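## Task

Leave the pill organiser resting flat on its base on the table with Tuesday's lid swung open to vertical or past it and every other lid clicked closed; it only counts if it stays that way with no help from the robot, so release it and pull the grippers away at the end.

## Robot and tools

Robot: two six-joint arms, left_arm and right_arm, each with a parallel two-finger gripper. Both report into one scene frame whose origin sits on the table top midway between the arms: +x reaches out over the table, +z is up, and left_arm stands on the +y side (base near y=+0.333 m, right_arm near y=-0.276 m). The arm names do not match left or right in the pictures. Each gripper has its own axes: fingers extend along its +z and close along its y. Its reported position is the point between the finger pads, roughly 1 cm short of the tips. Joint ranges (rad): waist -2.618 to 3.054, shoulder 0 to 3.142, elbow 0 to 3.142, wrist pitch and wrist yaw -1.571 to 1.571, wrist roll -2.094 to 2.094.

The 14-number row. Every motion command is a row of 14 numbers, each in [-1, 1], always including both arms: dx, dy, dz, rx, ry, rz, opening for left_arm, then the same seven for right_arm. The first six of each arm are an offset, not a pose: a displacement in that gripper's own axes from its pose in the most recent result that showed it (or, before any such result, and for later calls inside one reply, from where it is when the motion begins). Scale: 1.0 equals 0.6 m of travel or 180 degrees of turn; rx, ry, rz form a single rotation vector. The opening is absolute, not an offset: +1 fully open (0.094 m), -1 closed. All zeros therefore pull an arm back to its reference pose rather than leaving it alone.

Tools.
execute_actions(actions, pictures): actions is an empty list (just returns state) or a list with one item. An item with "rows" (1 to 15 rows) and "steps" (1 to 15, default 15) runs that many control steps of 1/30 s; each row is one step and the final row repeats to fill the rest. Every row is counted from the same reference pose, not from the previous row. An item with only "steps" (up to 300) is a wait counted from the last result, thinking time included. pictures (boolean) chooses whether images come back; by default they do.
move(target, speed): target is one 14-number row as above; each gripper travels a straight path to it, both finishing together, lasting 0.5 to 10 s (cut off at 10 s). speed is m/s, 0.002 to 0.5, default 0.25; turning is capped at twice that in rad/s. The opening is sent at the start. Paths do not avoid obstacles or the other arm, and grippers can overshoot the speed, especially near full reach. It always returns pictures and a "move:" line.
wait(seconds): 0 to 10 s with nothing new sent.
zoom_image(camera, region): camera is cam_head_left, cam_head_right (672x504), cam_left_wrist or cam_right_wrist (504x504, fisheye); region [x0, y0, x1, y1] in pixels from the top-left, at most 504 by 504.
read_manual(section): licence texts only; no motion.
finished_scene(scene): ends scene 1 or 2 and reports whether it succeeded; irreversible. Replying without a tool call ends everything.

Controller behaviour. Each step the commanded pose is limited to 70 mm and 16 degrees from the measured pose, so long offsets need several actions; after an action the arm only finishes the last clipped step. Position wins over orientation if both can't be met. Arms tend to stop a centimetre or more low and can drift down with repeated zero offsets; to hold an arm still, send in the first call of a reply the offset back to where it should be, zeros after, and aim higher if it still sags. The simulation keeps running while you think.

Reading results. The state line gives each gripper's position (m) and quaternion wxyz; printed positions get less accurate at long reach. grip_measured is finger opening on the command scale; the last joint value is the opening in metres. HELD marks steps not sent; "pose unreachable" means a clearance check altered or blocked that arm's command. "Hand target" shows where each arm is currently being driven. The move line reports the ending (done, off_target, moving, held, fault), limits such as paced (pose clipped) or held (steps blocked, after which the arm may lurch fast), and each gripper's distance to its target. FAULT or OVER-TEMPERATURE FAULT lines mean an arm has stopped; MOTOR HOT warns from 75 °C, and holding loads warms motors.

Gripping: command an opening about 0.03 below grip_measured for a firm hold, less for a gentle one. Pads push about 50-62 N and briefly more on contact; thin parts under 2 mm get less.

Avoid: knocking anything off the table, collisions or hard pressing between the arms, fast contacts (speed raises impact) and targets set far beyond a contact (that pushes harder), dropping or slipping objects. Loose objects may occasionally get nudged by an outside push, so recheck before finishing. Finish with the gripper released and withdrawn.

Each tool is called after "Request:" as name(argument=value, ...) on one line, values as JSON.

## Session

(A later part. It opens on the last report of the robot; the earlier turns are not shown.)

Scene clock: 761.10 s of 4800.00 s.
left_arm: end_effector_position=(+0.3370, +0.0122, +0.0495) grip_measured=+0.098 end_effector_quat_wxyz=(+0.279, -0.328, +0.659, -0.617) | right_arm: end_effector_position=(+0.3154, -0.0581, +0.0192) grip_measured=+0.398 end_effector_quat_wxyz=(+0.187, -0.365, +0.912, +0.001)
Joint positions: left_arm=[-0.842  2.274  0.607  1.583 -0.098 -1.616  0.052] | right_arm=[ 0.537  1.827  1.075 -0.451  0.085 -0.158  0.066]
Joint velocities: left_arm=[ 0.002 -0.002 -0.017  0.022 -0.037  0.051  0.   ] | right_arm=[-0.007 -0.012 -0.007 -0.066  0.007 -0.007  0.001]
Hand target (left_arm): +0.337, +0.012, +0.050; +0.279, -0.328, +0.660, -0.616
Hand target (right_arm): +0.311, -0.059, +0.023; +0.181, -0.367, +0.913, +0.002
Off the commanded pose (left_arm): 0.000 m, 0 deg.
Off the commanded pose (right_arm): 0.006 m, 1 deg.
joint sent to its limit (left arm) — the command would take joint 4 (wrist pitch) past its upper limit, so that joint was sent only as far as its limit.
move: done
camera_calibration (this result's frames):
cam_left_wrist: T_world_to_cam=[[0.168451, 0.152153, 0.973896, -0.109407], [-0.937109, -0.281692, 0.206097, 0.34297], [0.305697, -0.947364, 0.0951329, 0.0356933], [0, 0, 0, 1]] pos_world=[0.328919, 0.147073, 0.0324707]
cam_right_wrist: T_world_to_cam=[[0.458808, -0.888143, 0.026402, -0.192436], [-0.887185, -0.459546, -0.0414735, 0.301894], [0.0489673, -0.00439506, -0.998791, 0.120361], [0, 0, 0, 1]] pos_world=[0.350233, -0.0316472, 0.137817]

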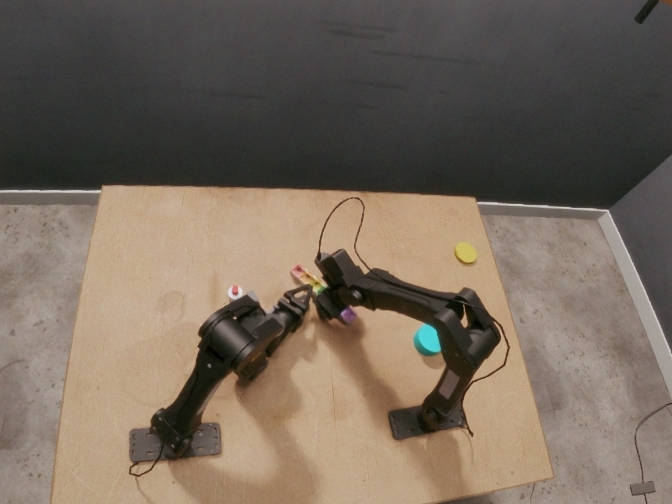

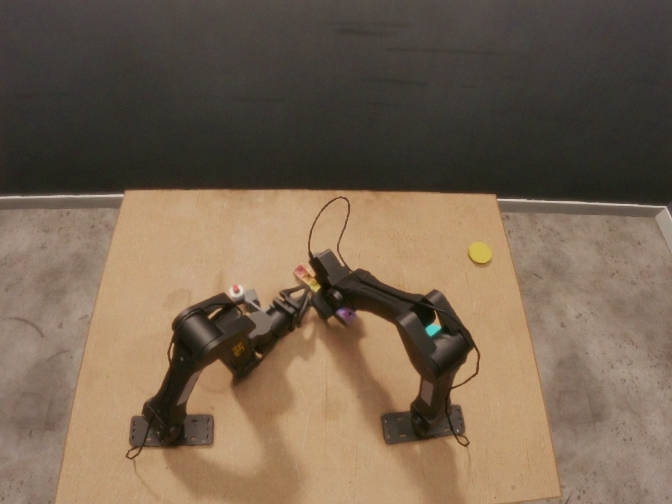

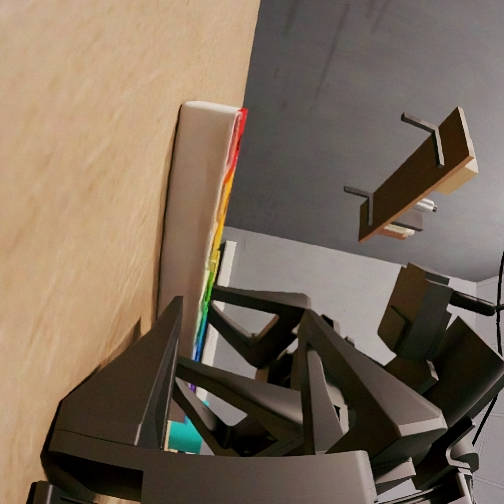

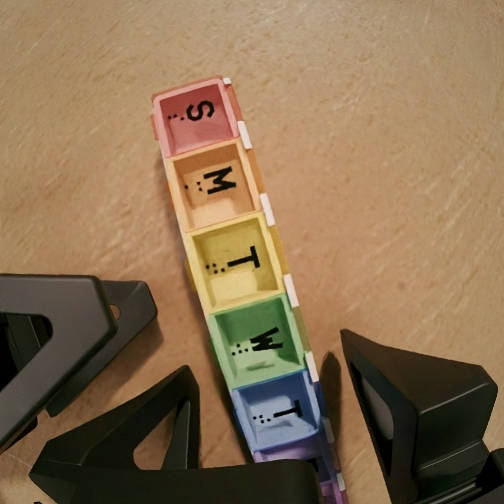

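Request:
move(target=[0,0,0,0,0,0,0.1, -0.033,-0.013,-0.1,0,0,0,0.4], speed=0.15)

Request:
move(target=[0,0,0,0,0,0,0.1, -0.074,0.006,0.0,0.052,0.122,0.489,-0.2], speed=0.3)

Scene clock: 775.13 s of 4800.00 s.
left_arm: end_effector_position=(+0.3370, +0.0122, +0.0495) grip_measured=+0.098 end_effector_quat_wxyz=(+0.279, -0.328, +0.659, -0.617) | right_arm: end_effector_position=(+0.3052, -0.0653, +0.0656) grip_measured=+0.398 end_effector_quat_wxyz=(+0.168, -0.367, +0.915, -0.003)
Joint positions: left_arm=[-0.842  2.274  0.607  1.583 -0.098 -1.616  0.052] | right_arm=[ 0.537  1.738  1.181 -0.686  0.085 -0.158  0.066]
Joint velocities: left_arm=[0.002 0.002 0.007 0.022 0.066 0.007 0.001] | right_arm=[ 0.002  0.002 -0.012 -0.037  0.007  0.022 -0.001]
Hand target (left_arm): +0.337, +0.012, +0.050; +0.279, -0.328, +0.660, -0.616
Hand target (right_arm): +0.312, -0.060, +0.082; +0.188, -0.365, +0.912, +0.001
Off the commanded pose (left_arm): 0.000 m, 0 deg.
Off the commanded pose (right_arm): 0.020 m, 2 deg.
joint sent to its limit (left arm) — the command would take joint 4 (wrist pitch) past its upper limit, so that joint was sent only as far as its limit.
After step 90, 9.93 s passed at rest.
move: off_target (right_arm)
camera_calibration (this result's frames):
cam_left_wrist: T_world_to_cam=[[0.168451, 0.152153, 0.973896, -0.109407], [-0.937109, -0.281692, 0.206097, 0.34297], [0.305697, -0.947364, 0.0951329, 0.0356933], [0, 0, 0, 1]] pos_world=[0.328919, 0.147073, 0.0324707]
cam_right_wrist: T_world_to_cam=[[0.459772, -0.887457, 0.0320792, -0.196047], [-0.887892, -0.460049, -0.00144639, 0.289006], [0.0160416, -0.0278179, -0.999484, 0.175775], [0, 0, 0, 1]] pos_world=[0.343923, -0.0361364, 0.182391]

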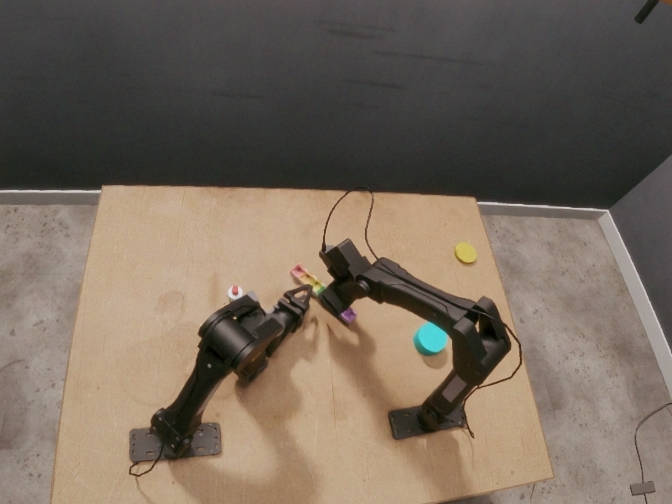

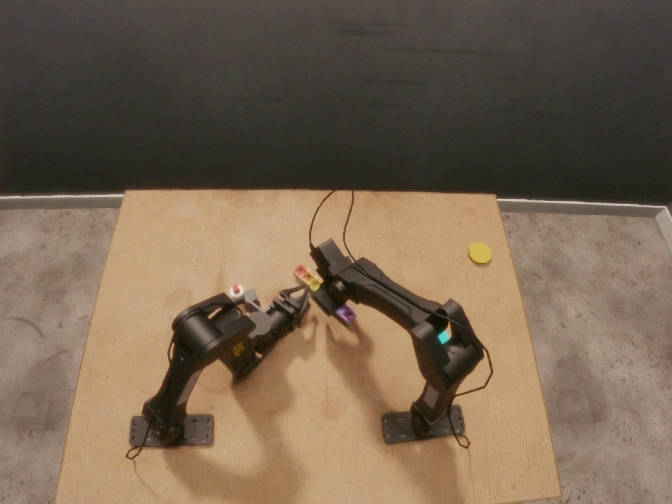

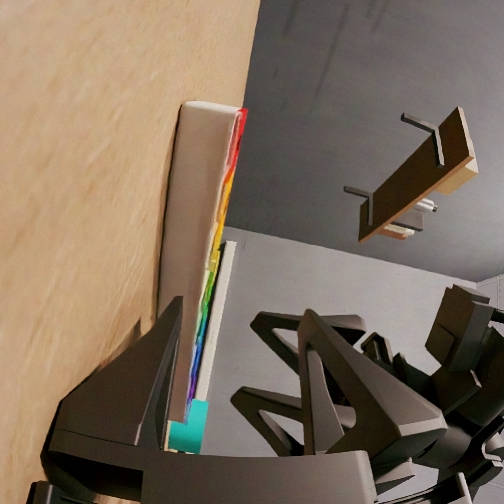

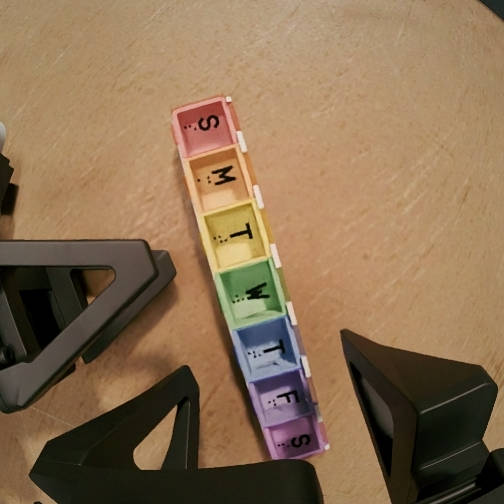

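Scene clock: 778.40 s of 4800.00 s.
left_arm: end_effector_position=(+0.3374, +0.0126, +0.0495) grip_measured=+0.098 end_effector_quat_wxyz=(+0.278, -0.330, +0.658, -0.617) | right_arm: end_effector_position=(+0.3279, -0.0332, +0.0701) grip_measured=-0.198 end_effector_quat_wxyz=(-0.013, +0.378, +0.925, -0.026)
Joint positions: left_arm=[-0.842  2.274  0.607  1.583 -0.101 -1.62   0.052] | right_arm=[ 0.534  2.236  1.963 -1.356  0.005  1.392  0.038]
Joint velocities: left_arm=[-0.022 -0.017 -0.002 -0.11   0.022 -0.066  0.   ] | right_arm=[ 0.002  0.002 -0.017 -0.051 -0.066 -0.007 -0.   ]
Hand target (left_arm): +0.337, +0.012, +0.050; +0.278, -0.328, +0.660, -0.616
Hand target (right_arm): +0.332, -0.033, +0.082; -0.010, +0.386, +0.922, -0.017
Off the commanded pose (left_arm): 0.001 m, 0 deg.
Off the commanded pose (right_arm): 0.010 m, 2 deg.
joint sent to its limit (left arm) — the command would take joint 4 (wrist pitch) past its upper limit, so that joint was sent only as far as its limit.
move: done
camera_calibration (this result's frames):
cam_left_wrist: T_world_to_cam=[[0.17055, 0.156, 0.972922, -0.110242], [-0.935579, -0.284201, 0.209573, 0.342754], [0.309199, -0.945988, 0.0974797, 0.0346724], [0, 0, 0, 1]] pos_world=[0.328755, 0.147409, 0.0320453]
cam_right_wrist: T_world_to_cam=[[-0.870088, -0.490502, 0.0485152, 0.270017], [-0.452284, 0.833646, 0.316974, 0.201742], [-0.195921, 0.253853, -0.947193, 0.255988], [0, 0, 0, 1]] pos_world=[0.376337, -0.100721, 0.165423]

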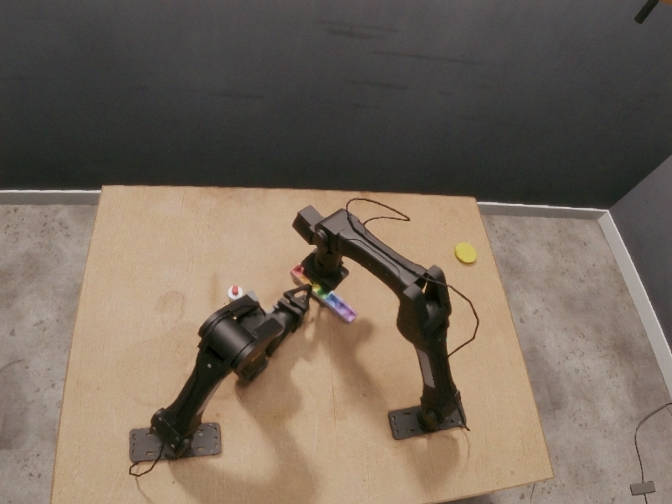

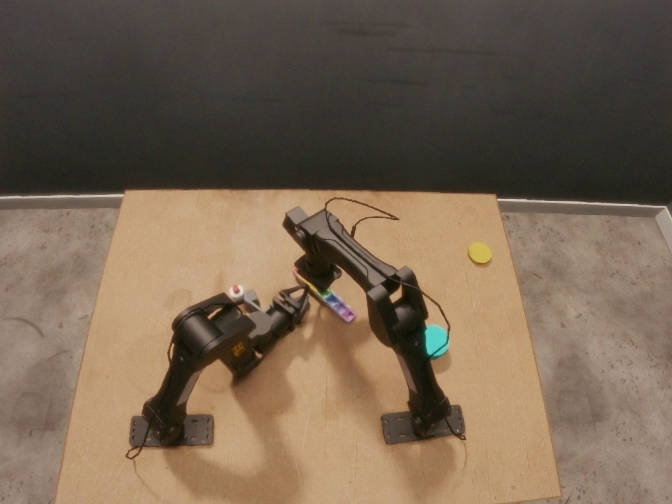

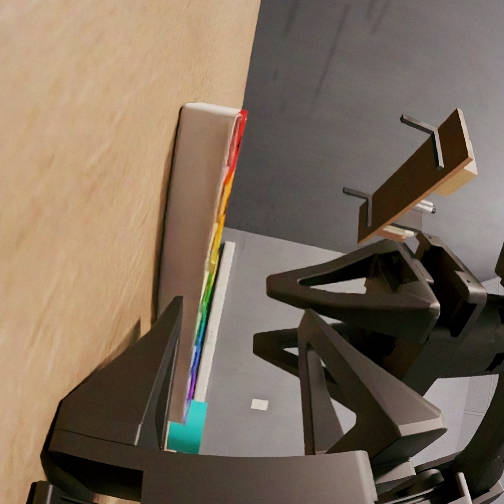

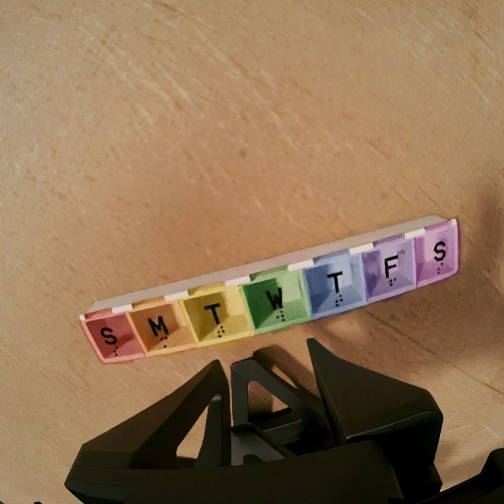

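Request:
move(target=[0,0,0,0,0,0,0.1, -0.01,0.03,0.02,0,0,0,-0.2], speed=0.1)

Scene clock: 783.60 s of 4800.00 s.
left_arm: end_effector_position=(+0.3374, +0.0126, +0.0495) grip_measured=+0.098 end_effector_quat_wxyz=(+0.279, -0.330, +0.658, -0.617) | right_arm: end_effector_position=(+0.3365, -0.0297, +0.0465) grip_measured=-0.198 end_effector_quat_wxyz=(-0.022, +0.379, +0.924, -0.042)
Joint positions: left_arm=[-0.842  2.274  0.607  1.583 -0.101 -1.62   0.052] | right_arm=[ 0.531  2.329  2.023 -1.36   0.007  1.391  0.038]
Joint velocities: left_arm=[-0.007 -0.002 -0.017  0.037 -0.007 -0.022  0.   ] | right_arm=[-0.002  0.012 -0.012  0.022  0.051  0.007 -0.   ]
Hand target (left_arm): +0.337, +0.013, +0.050; +0.278, -0.330, +0.658, -0.616
Hand target (right_arm): +0.344, -0.025, +0.058; -0.013, +0.378, +0.925, -0.026
Off the commanded pose (left_arm): 0.000 m, 0 deg.
Off the commanded pose (right_arm): 0.014 m, 2 deg.
joint sent to its limit (left arm) — the command would take joint 4 (wrist pitch) past its upper limit, so that joint was sent only as far as its limit.
After step 90, 1.40 s passed at rest.
move: off_target (right_arm)
camera_calibration (this result's frames):
cam_left_wrist: T_world_to_cam=[[0.170322, 0.155707, 0.973009, -0.110166], [-0.935639, -0.284233, 0.209265, 0.342789], [0.309145, -0.946027, 0.0972745, 0.0347011], [0, 0, 0, 1]] pos_world=[0.328763, 0.147414, 0.032083]
cam_right_wrist: T_world_to_cam=[[-0.869374, -0.486786, 0.0850269, 0.278508], [-0.441093, 0.842015, 0.310561, 0.206946], [-0.222771, 0.232489, -0.946743, 0.242707], [0, 0, 0, 1]] pos_world=[0.387478, -0.0951044, 0.141831]

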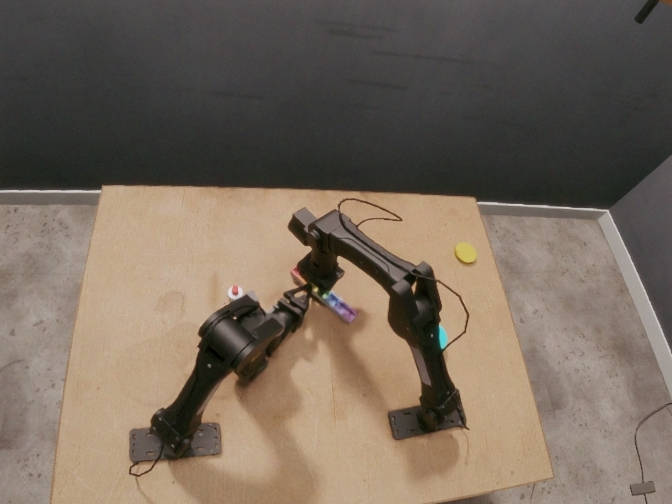

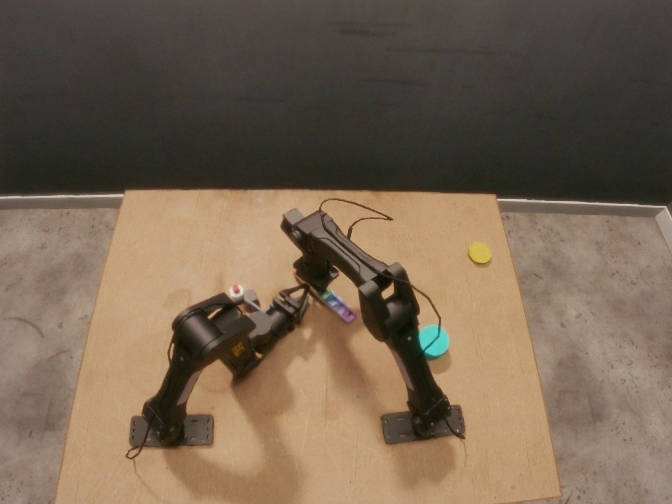

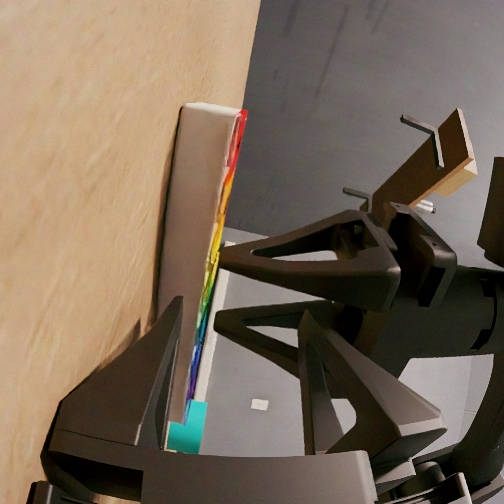

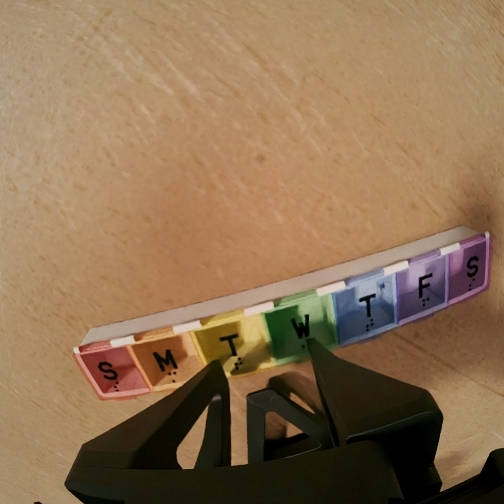

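Request:
move(target=[0,0,0,0,0,0,0.1, -0.005,0.025,-0.012,0,-0.01,0,-0.2], speed=0.05)

Scene clock: 789.90 s of 4800.00 s.
left_arm: end_effector_position=(+0.3374, +0.0126, +0.0495) grip_measured=+0.098 end_effector_quat_wxyz=(+0.279, -0.330, +0.658, -0.617) | right_arm: end_effector_position=(+0.3481, -0.0224, +0.0451) grip_measured=-0.198 end_effector_quat_wxyz=(-0.018, +0.380, +0.924, -0.044)
Joint positions: left_arm=[-0.842  2.274  0.607  1.583 -0.101 -1.62   0.052] | right_arm=[ 0.532  2.398  2.138 -1.404  0.016  1.396  0.038]
Joint velocities: left_arm=[-0.027 -0.002 -0.022 -0.007 -0.051 -0.051  0.001] | right_arm=[ 0.012  0.022  0.027 -0.022  0.051  0.051 -0.001]
Hand target (left_arm): +0.337, +0.013, +0.050; +0.278, -0.330, +0.659, -0.616
Hand target (right_arm): +0.350, -0.021, +0.053; -0.007, +0.378, +0.924, -0.047
Off the commanded pose (left_arm): 0.000 m, 0 deg.
Off the commanded pose (right_arm): 0.007 m, 1 deg.
joint sent to its limit (left arm) — the command would take joint 4 (wrist pitch) past its upper limit, so that joint was sent only as far as its limit.
After step 90, 2.57 s passed at rest.
move: done
camera_calibration (this result's frames):
cam_left_wrist: T_world_to_cam=[[0.170322, 0.155707, 0.973009, -0.110166], [-0.935639, -0.284233, 0.209265, 0.342789], [0.309145, -0.946027, 0.0972745, 0.0347011], [0, 0, 0, 1]] pos_world=[0.328763, 0.147414, 0.032083]
cam_right_wrist: T_world_to_cam=[[-0.87081, -0.484645, 0.0825159, 0.292913], [-0.441564, 0.844839, 0.302107, 0.206979], [-0.216127, 0.226642, -0.949696, 0.240001], [0, 0, 0, 1]] pos_world=[0.398337, -0.0872997, 0.141228]

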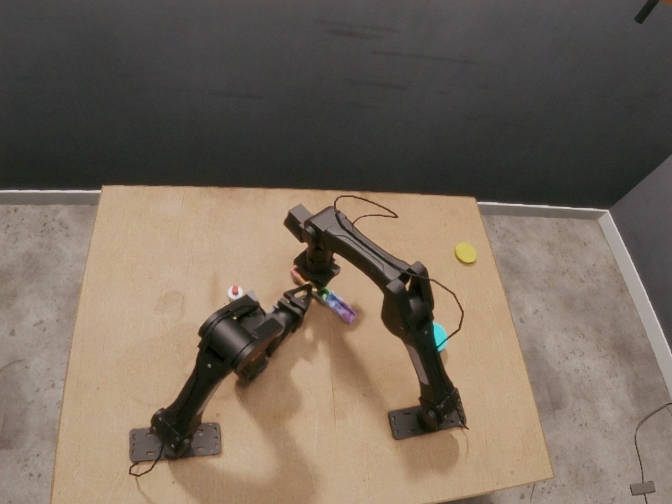

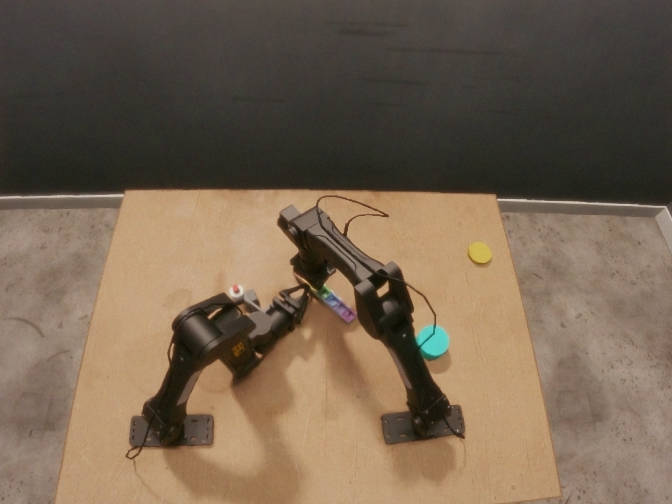

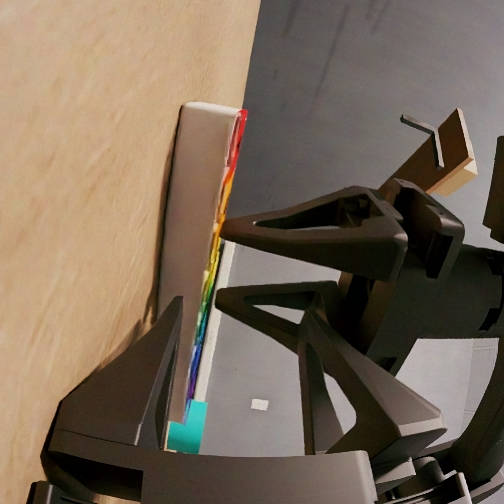

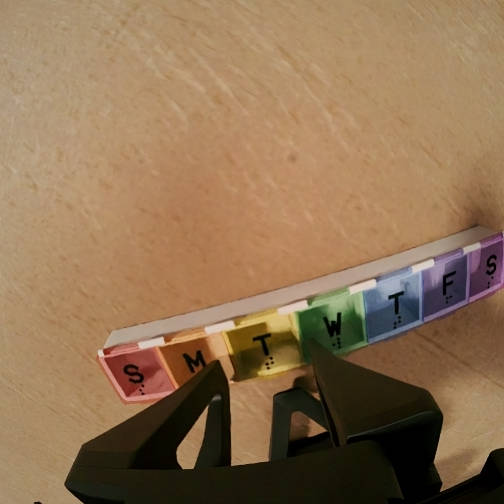

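Request:
move(target=[0,0,0,0,0,0,0.1, 0,0,0.03,0,0,0,-0.16], speed=0.03)

Request:
zoom_image(camera="cam_right_wrist", region=[130,250,400,450])

Scene clock: 795.00 s of 4800.00 s.
left_arm: end_effector_position=(+0.3374, +0.0126, +0.0495) grip_measured=+0.098 end_effector_quat_wxyz=(+0.279, -0.330, +0.658, -0.617) | right_arm: end_effector_position=(+0.3479, -0.0225, +0.0434) grip_measured=-0.162 end_effector_quat_wxyz=(-0.015, +0.381, +0.924, -0.039)
Joint positions: left_arm=[-0.842  2.274  0.607  1.583 -0.101 -1.62   0.052] | right_arm=[ 0.533  2.382  2.104 -1.375  0.017  1.396  0.039]
Joint velocities: left_arm=[ 0.007  0.002  0.002  0.007 -0.037 -0.095 -0.   ] | right_arm=[ 0.007 -0.017 -0.007  0.007  0.037  0.081  0.   ]
Hand target (left_arm): +0.337, +0.013, +0.050; +0.278, -0.330, +0.659, -0.616
Hand target (right_arm): +0.347, -0.024, +0.027; -0.019, +0.380, +0.924, -0.044
Off the commanded pose (left_arm): 0.000 m, 0 deg.
Off the commanded pose (right_arm): 0.016 m, 1 deg.
joint sent to its limit (left arm) — the command would take joint 4 (wrist pitch) past its upper limit, so that joint was sent only as far as its limit.
After step 90, 1.27 s passed at rest.
move: off_target (right_arm)
camera_calibration (this result's frames):
cam_left_wrist: T_world_to_cam=[[0.170322, 0.155707, 0.973009, -0.110166], [-0.935639, -0.284233, 0.209265, 0.342789], [0.309145, -0.946027, 0.0972745, 0.0347011], [0, 0, 0, 1]] pos_world=[0.328763, 0.147414, 0.032083]
cam_right_wrist: T_world_to_cam=[[-0.871717, -0.484828, 0.0710698, 0.293675], [-0.444277, 0.843185, 0.302749, 0.208358], [-0.206706, 0.232337, -0.950417, 0.235269], [0, 0, 0, 1]] pos_world=[0.397201, -0.0879637, 0.139652]

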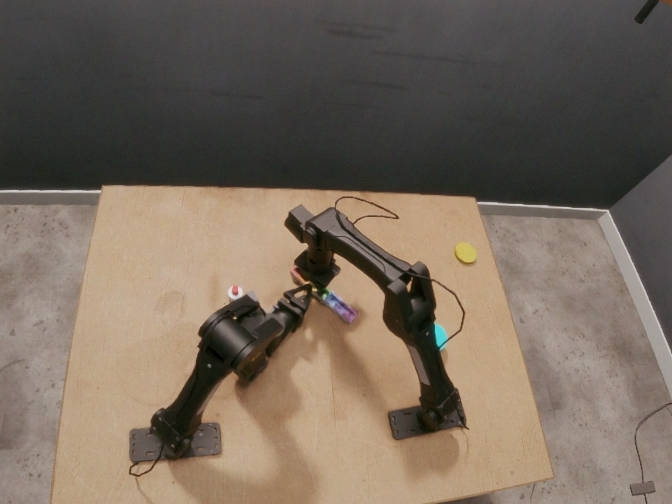

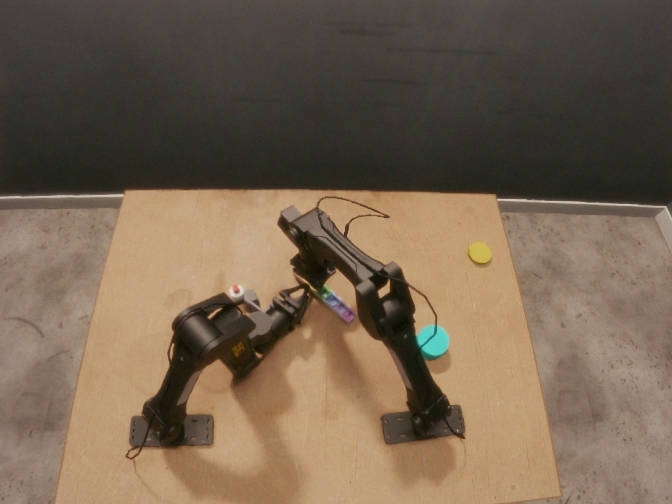

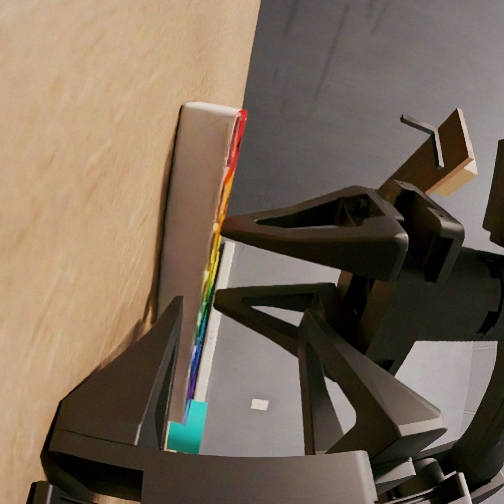

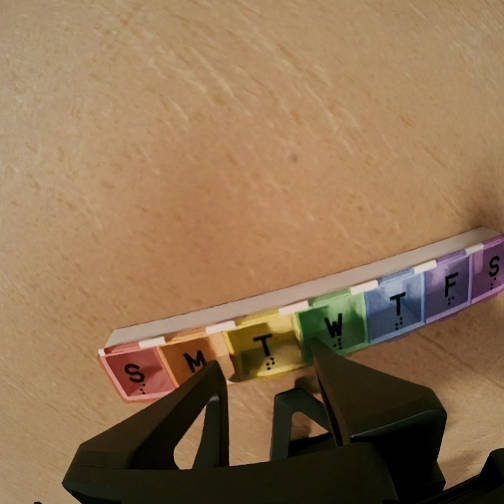

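Region (130, 250, 400, 450) of cam_right_wrist's 504x504 image, scaled by 1.867, with more detail than that image has; it fills the top 373 rows of this view, and the rest is white.

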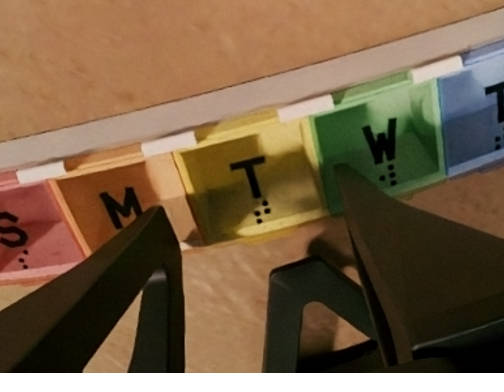

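Request:
move(target=[-0.012,0,0.012,0.01,0.04,0,0.05, 0,0,0.03,0,0,0,-0.16], speed=0.03)

Request:
zoom_image(camera="cam_left_wrist", region=[130,200,310,380])

Request:
zoom_image(camera="cam_right_wrist", region=[130,250,400,450])

Scene clock: 821.17 s of 4800.00 s.
left_arm: end_effector_position=(+0.3408, +0.0155, +0.0505) grip_measured=+0.052 end_effector_quat_wxyz=(+0.232, -0.293, +0.674, -0.637) | right_arm: end_effector_position=(+0.3479, -0.0225, +0.0431) grip_measured=-0.162 end_effector_quat_wxyz=(-0.011, +0.381, +0.924, -0.034)
Joint positions: left_arm=[-0.75   2.274  0.61   1.583  0.12  -1.621  0.049] | right_arm=[ 0.533  2.365  2.075 -1.35   0.017  1.396  0.039]
Joint velocities: left_arm=[-0.007 -0.012  0.007 -0.022 -0.051  0.007  0.   ] | right_arm=[-0.017 -0.012  0.012  0.007  0.007 -0.037  0.   ]
Hand target (left_arm): +0.347, +0.014, +0.049; +0.238, -0.289, +0.674, -0.637
Hand target (right_arm): +0.347, -0.024, +0.026; -0.015, +0.381, +0.924, -0.039
Off the commanded pose (left_arm): 0.007 m, 2 deg.
Off the commanded pose (right_arm): 0.018 m, 1 deg.
joint sent to its limit (left arm) — the command would take joint 4 (wrist pitch) past its upper limit, so that joint was sent only as far as its limit.
After step 90, 20.67 s passed at rest.
move: off_target (right_arm)
camera_calibration (this result's frames):
cam_left_wrist: T_world_to_cam=[[0.199903, 0.148142, 0.968552, -0.1219], [-0.961743, -0.159316, 0.222865, 0.352844], [0.187321, -0.976049, 0.110627, 0.0775297], [0, 0, 0, 1]] pos_world=[0.34919, 0.149945, 0.0308526]
cam_right_wrist: T_world_to_cam=[[-0.872384, -0.485299, 0.0585789, 0.294429], [-0.4474, 0.840983, 0.304271, 0.209422], [-0.196926, 0.239233, -0.950783, 0.231755], [0, 0, 0, 1]] pos_world=[0.396189, -0.0886777, 0.13938]

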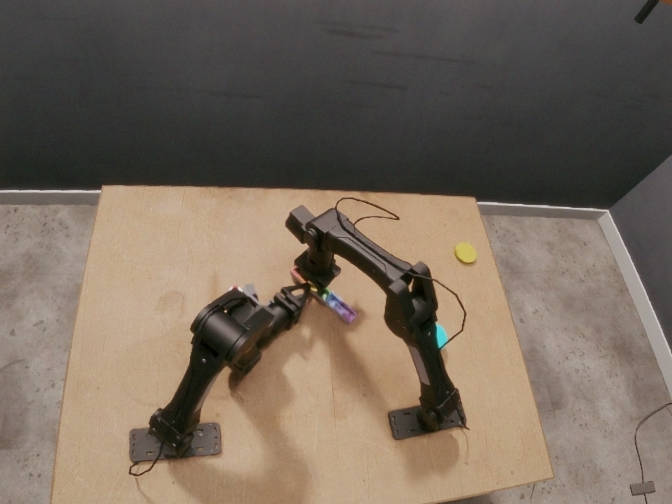

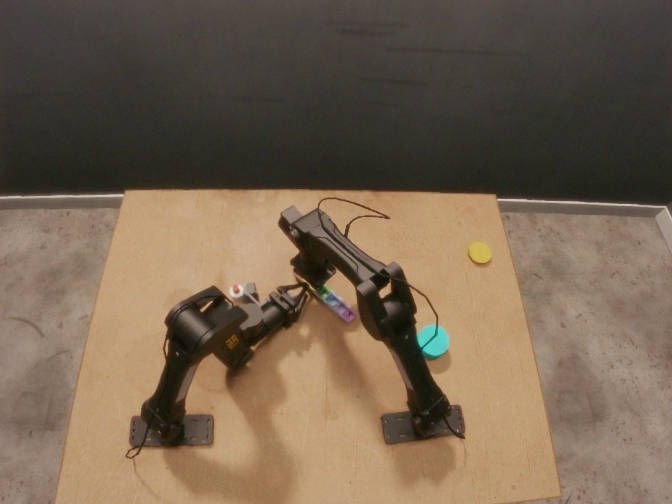

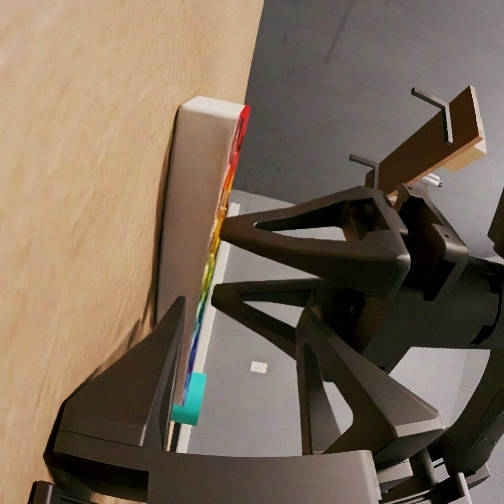

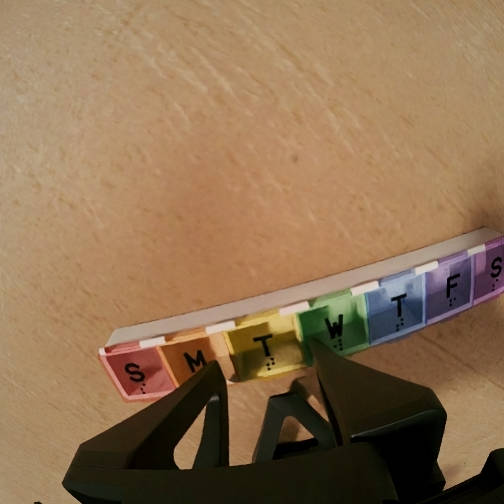

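Region (130, 200, 310, 380) of cam_left_wrist's 504x504 image, scaled by 2.800, with more detail than that image has.

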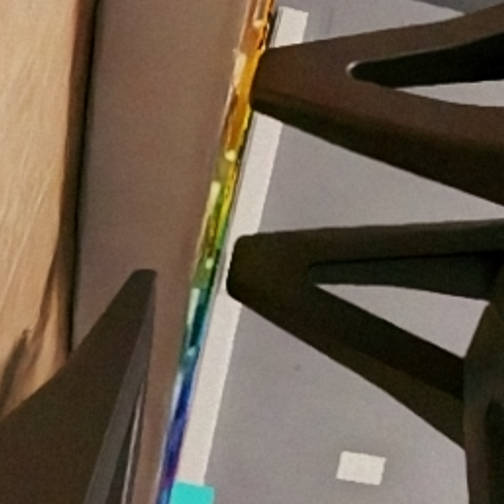

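Region (130, 250, 400, 450) of cam_right_wrist's 504x504 image, scaled by 1.867, with more detail than that image has; it fills the top 373 rows of this view, and the rest is white.

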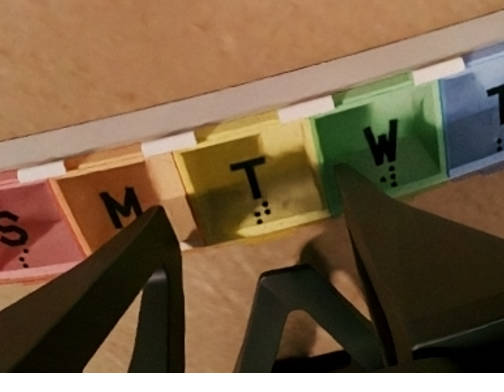

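Request:
move(target=[0,0.003,0.025,0.01,0,0,0.05, 0,0,0.05,-0.025,0,0,-0.16], speed=0.02)

Request:
zoom_image(camera="cam_left_wrist", region=[130,200,310,380])

Request:
zoom_image(camera="cam_right_wrist", region=[130,250,400,450])

Scene clock: 833.73 s of 4800.00 s.
left_arm: end_effector_position=(+0.3481, +0.0096, +0.0520) grip_measured=+0.052 end_effector_quat_wxyz=(+0.234, -0.291, +0.668, -0.644) | right_arm: end_effector_position=(+0.3470, -0.0230, +0.0408) grip_measured=-0.162 end_effector_quat_wxyz=(+0.014, +0.381, +0.925, +0.007)
Joint positions: left_arm=[-0.75   2.296  0.651  1.583  0.119 -1.625  0.049] | right_arm=[ 0.533  2.25   1.871 -1.165  0.016  1.395  0.039]
Joint velocities: left_arm=[ 0.002  0.007  0.027 -0.007 -0.007  0.066 -0.001] | right_arm=[-0.017  0.007 -0.007  0.066  0.022 -0.007  0.001]
Hand target (left_arm): +0.351, +0.005, +0.048; +0.235, -0.291, +0.669, -0.643
Hand target (right_arm): +0.345, -0.025, +0.014; +0.003, +0.381, +0.924, +0.001
Off the commanded pose (left_arm): 0.007 m, 1 deg.
Off the commanded pose (right_arm): 0.028 m, 1 deg.
joint sent to its limit (left arm) — the command would take joint 4 (wrist pitch) past its upper limit, so that joint was sent only as far as its limit.
After step 90, 7.37 s passed at rest.
move: off_target (right_arm)
camera_calibration (this result's frames):
cam_left_wrist: T_world_to_cam=[[0.188691, 0.162638, 0.968475, -0.120196], [-0.964068, -0.157111, 0.214216, 0.359868], [0.186997, -0.974097, 0.127149, 0.0694632], [0, 0, 0, 1]] pos_world=[0.356628, 0.143751, 0.0304849]
cam_right_wrist: T_world_to_cam=[[-0.87252, -0.487242, -0.0361086, 0.29741], [-0.472656, 0.823065, 0.314897, 0.218049], [-0.123711, 0.291821, -0.948439, 0.205159], [0, 0, 0, 1]] pos_world=[0.387939, -0.0944274, 0.136656]

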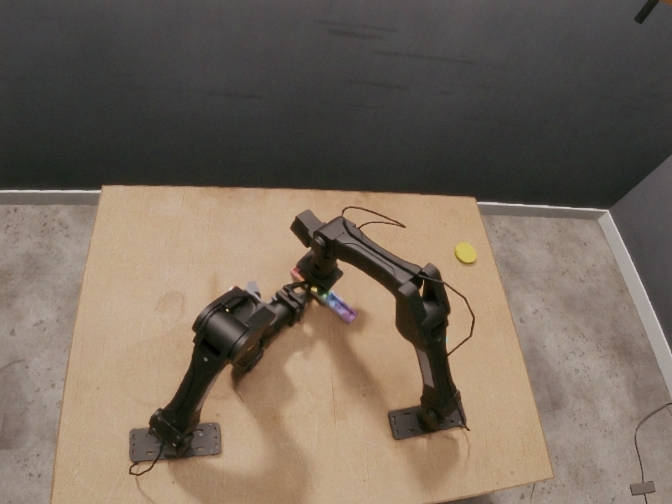

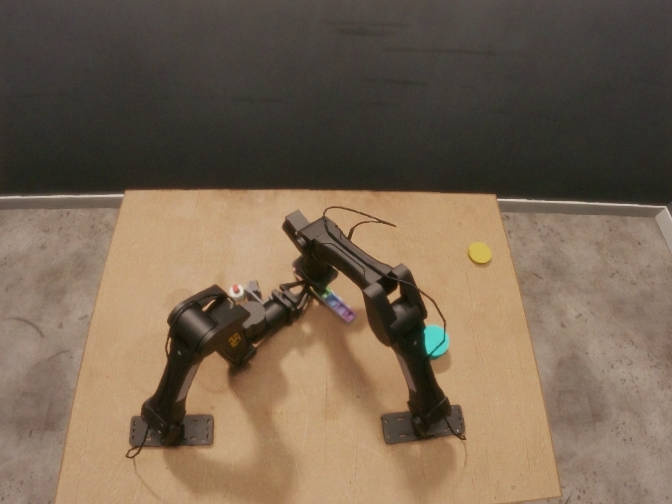

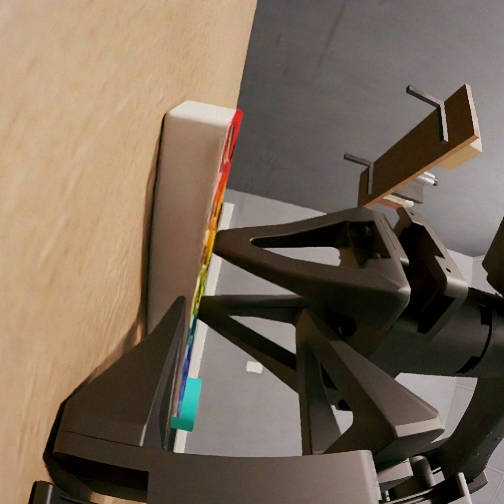

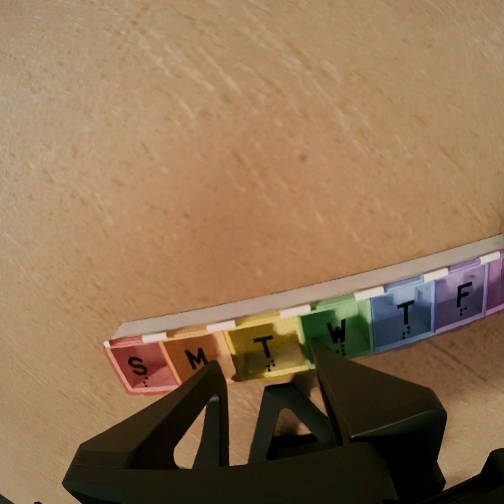

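Region (130, 200, 310, 380) of cam_left_wrist's 504x504 image, scaled by 2.800, with more detail than that image has.

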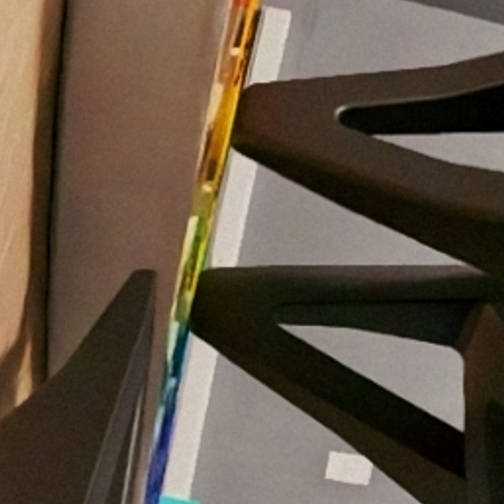

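Region (130, 250, 400, 450) of cam_right_wrist's 504x504 image, scaled by 1.867, with more detail than that image has; it fills the top 373 rows of this view, and the rest is white.

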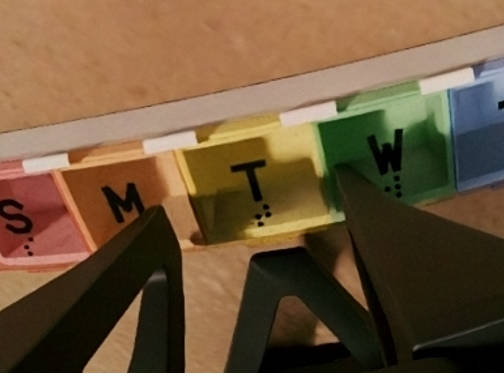

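Request:
move(target=[-0.02,0.003,0,0.01,0,0,0.05, 0,0,0.03,0,0,0,-0.16], speed=0.02)

Request:
zoom_image(camera="cam_right_wrist", region=[180,300,360,430])

Request:
zoom_image(camera="cam_left_wrist", region=[130,200,310,380])

Scene clock: 851.77 s of 4800.00 s.
left_arm: end_effector_position=(+0.3511, +0.0139, +0.0521) grip_measured=+0.052 end_effector_quat_wxyz=(+0.229, -0.288, +0.669, -0.646) | right_arm: end_effector_position=(+0.3473, -0.0227, +0.0418) grip_measured=-0.162 end_effector_quat_wxyz=(+0.015, +0.381, +0.925, +0.008)
Joint positions: left_arm=[-0.724  2.296  0.651  1.583  0.158 -1.627  0.049] | right_arm=[ 0.533  2.247  1.87  -1.164  0.016  1.395  0.039]
Joint velocities: left_arm=[-0.007 -0.012 -0.012  0.007  0.007 -0.051 -0.   ] | right_arm=[-0.002 -0.002  0.007 -0.022 -0.007 -0.007 -0.   ]
Hand target (left_arm): +0.357, +0.018, +0.050; +0.234, -0.291, +0.669, -0.642
Hand target (right_arm): +0.347, -0.023, +0.023; +0.013, +0.381, +0.925, +0.006
Off the commanded pose (left_arm): 0.007 m, 2 deg.
Off the commanded pose (right_arm): 0.019 m, 0 deg.
joint sent to its limit (left arm) — the command would take joint 4 (wrist pitch) past its upper limit, so that joint was sent only as far as its limit.
After step 90, 13.90 s passed at rest.
move: off_target (right_arm)
camera_calibration (this result's frames):
cam_left_wrist: T_world_to_cam=[[0.193783, 0.163074, 0.967396, -0.123256], [-0.965527, -0.142988, 0.217512, 0.363562], [0.173796, -0.976197, 0.129744, 0.0776176], [0, 0, 0, 1]] pos_world=[0.361424, 0.147855, 0.0300882]
cam_right_wrist: T_world_to_cam=[[-0.872414, -0.487167, -0.0395206, 0.297936], [-0.47354, 0.822442, 0.315198, 0.217969], [-0.12105, 0.293697, -0.948203, 0.205225], [0, 0, 0, 1]] pos_world=[0.387984, -0.0943962, 0.137666]

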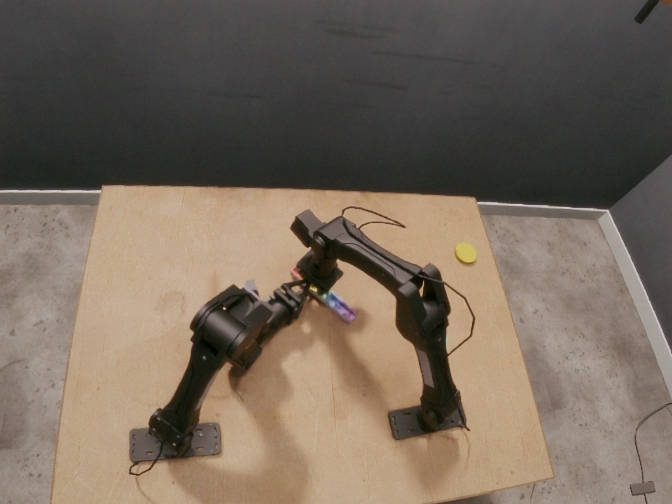

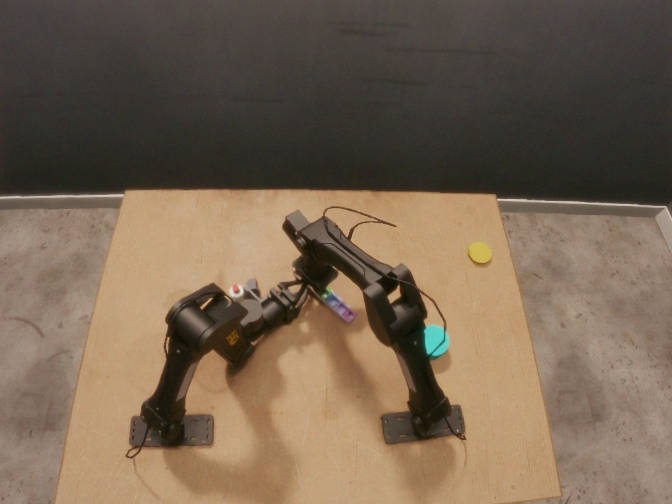

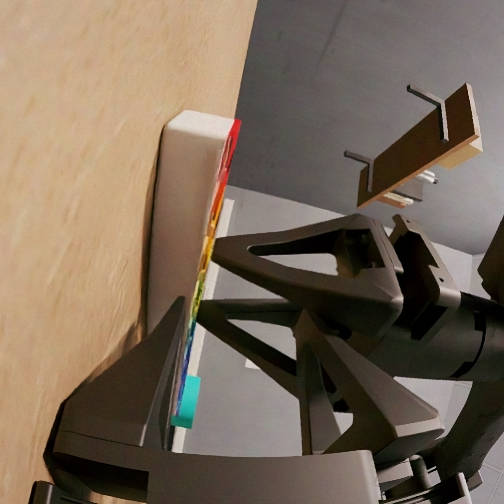

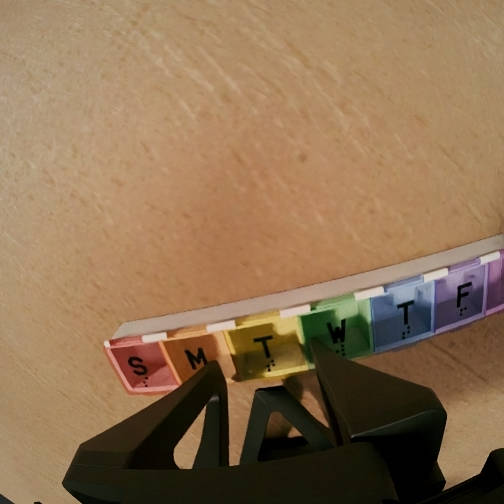

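Region (180, 300, 360, 430) of cam_right_wrist's 504x504 image, scaled by 2.800, with more detail than that image has.

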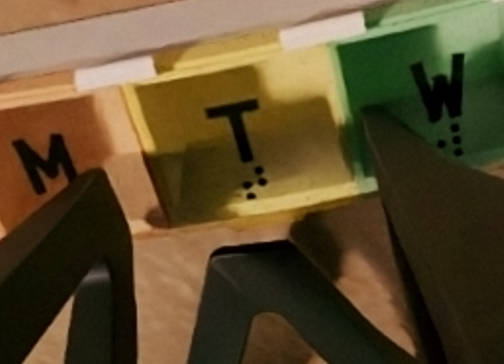

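Region (130, 200, 310, 380) of cam_left_wrist's 504x504 image, scaled by 2.800, with more detail than that image has.

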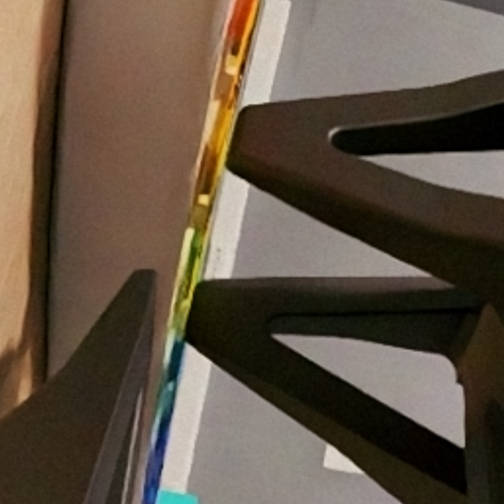

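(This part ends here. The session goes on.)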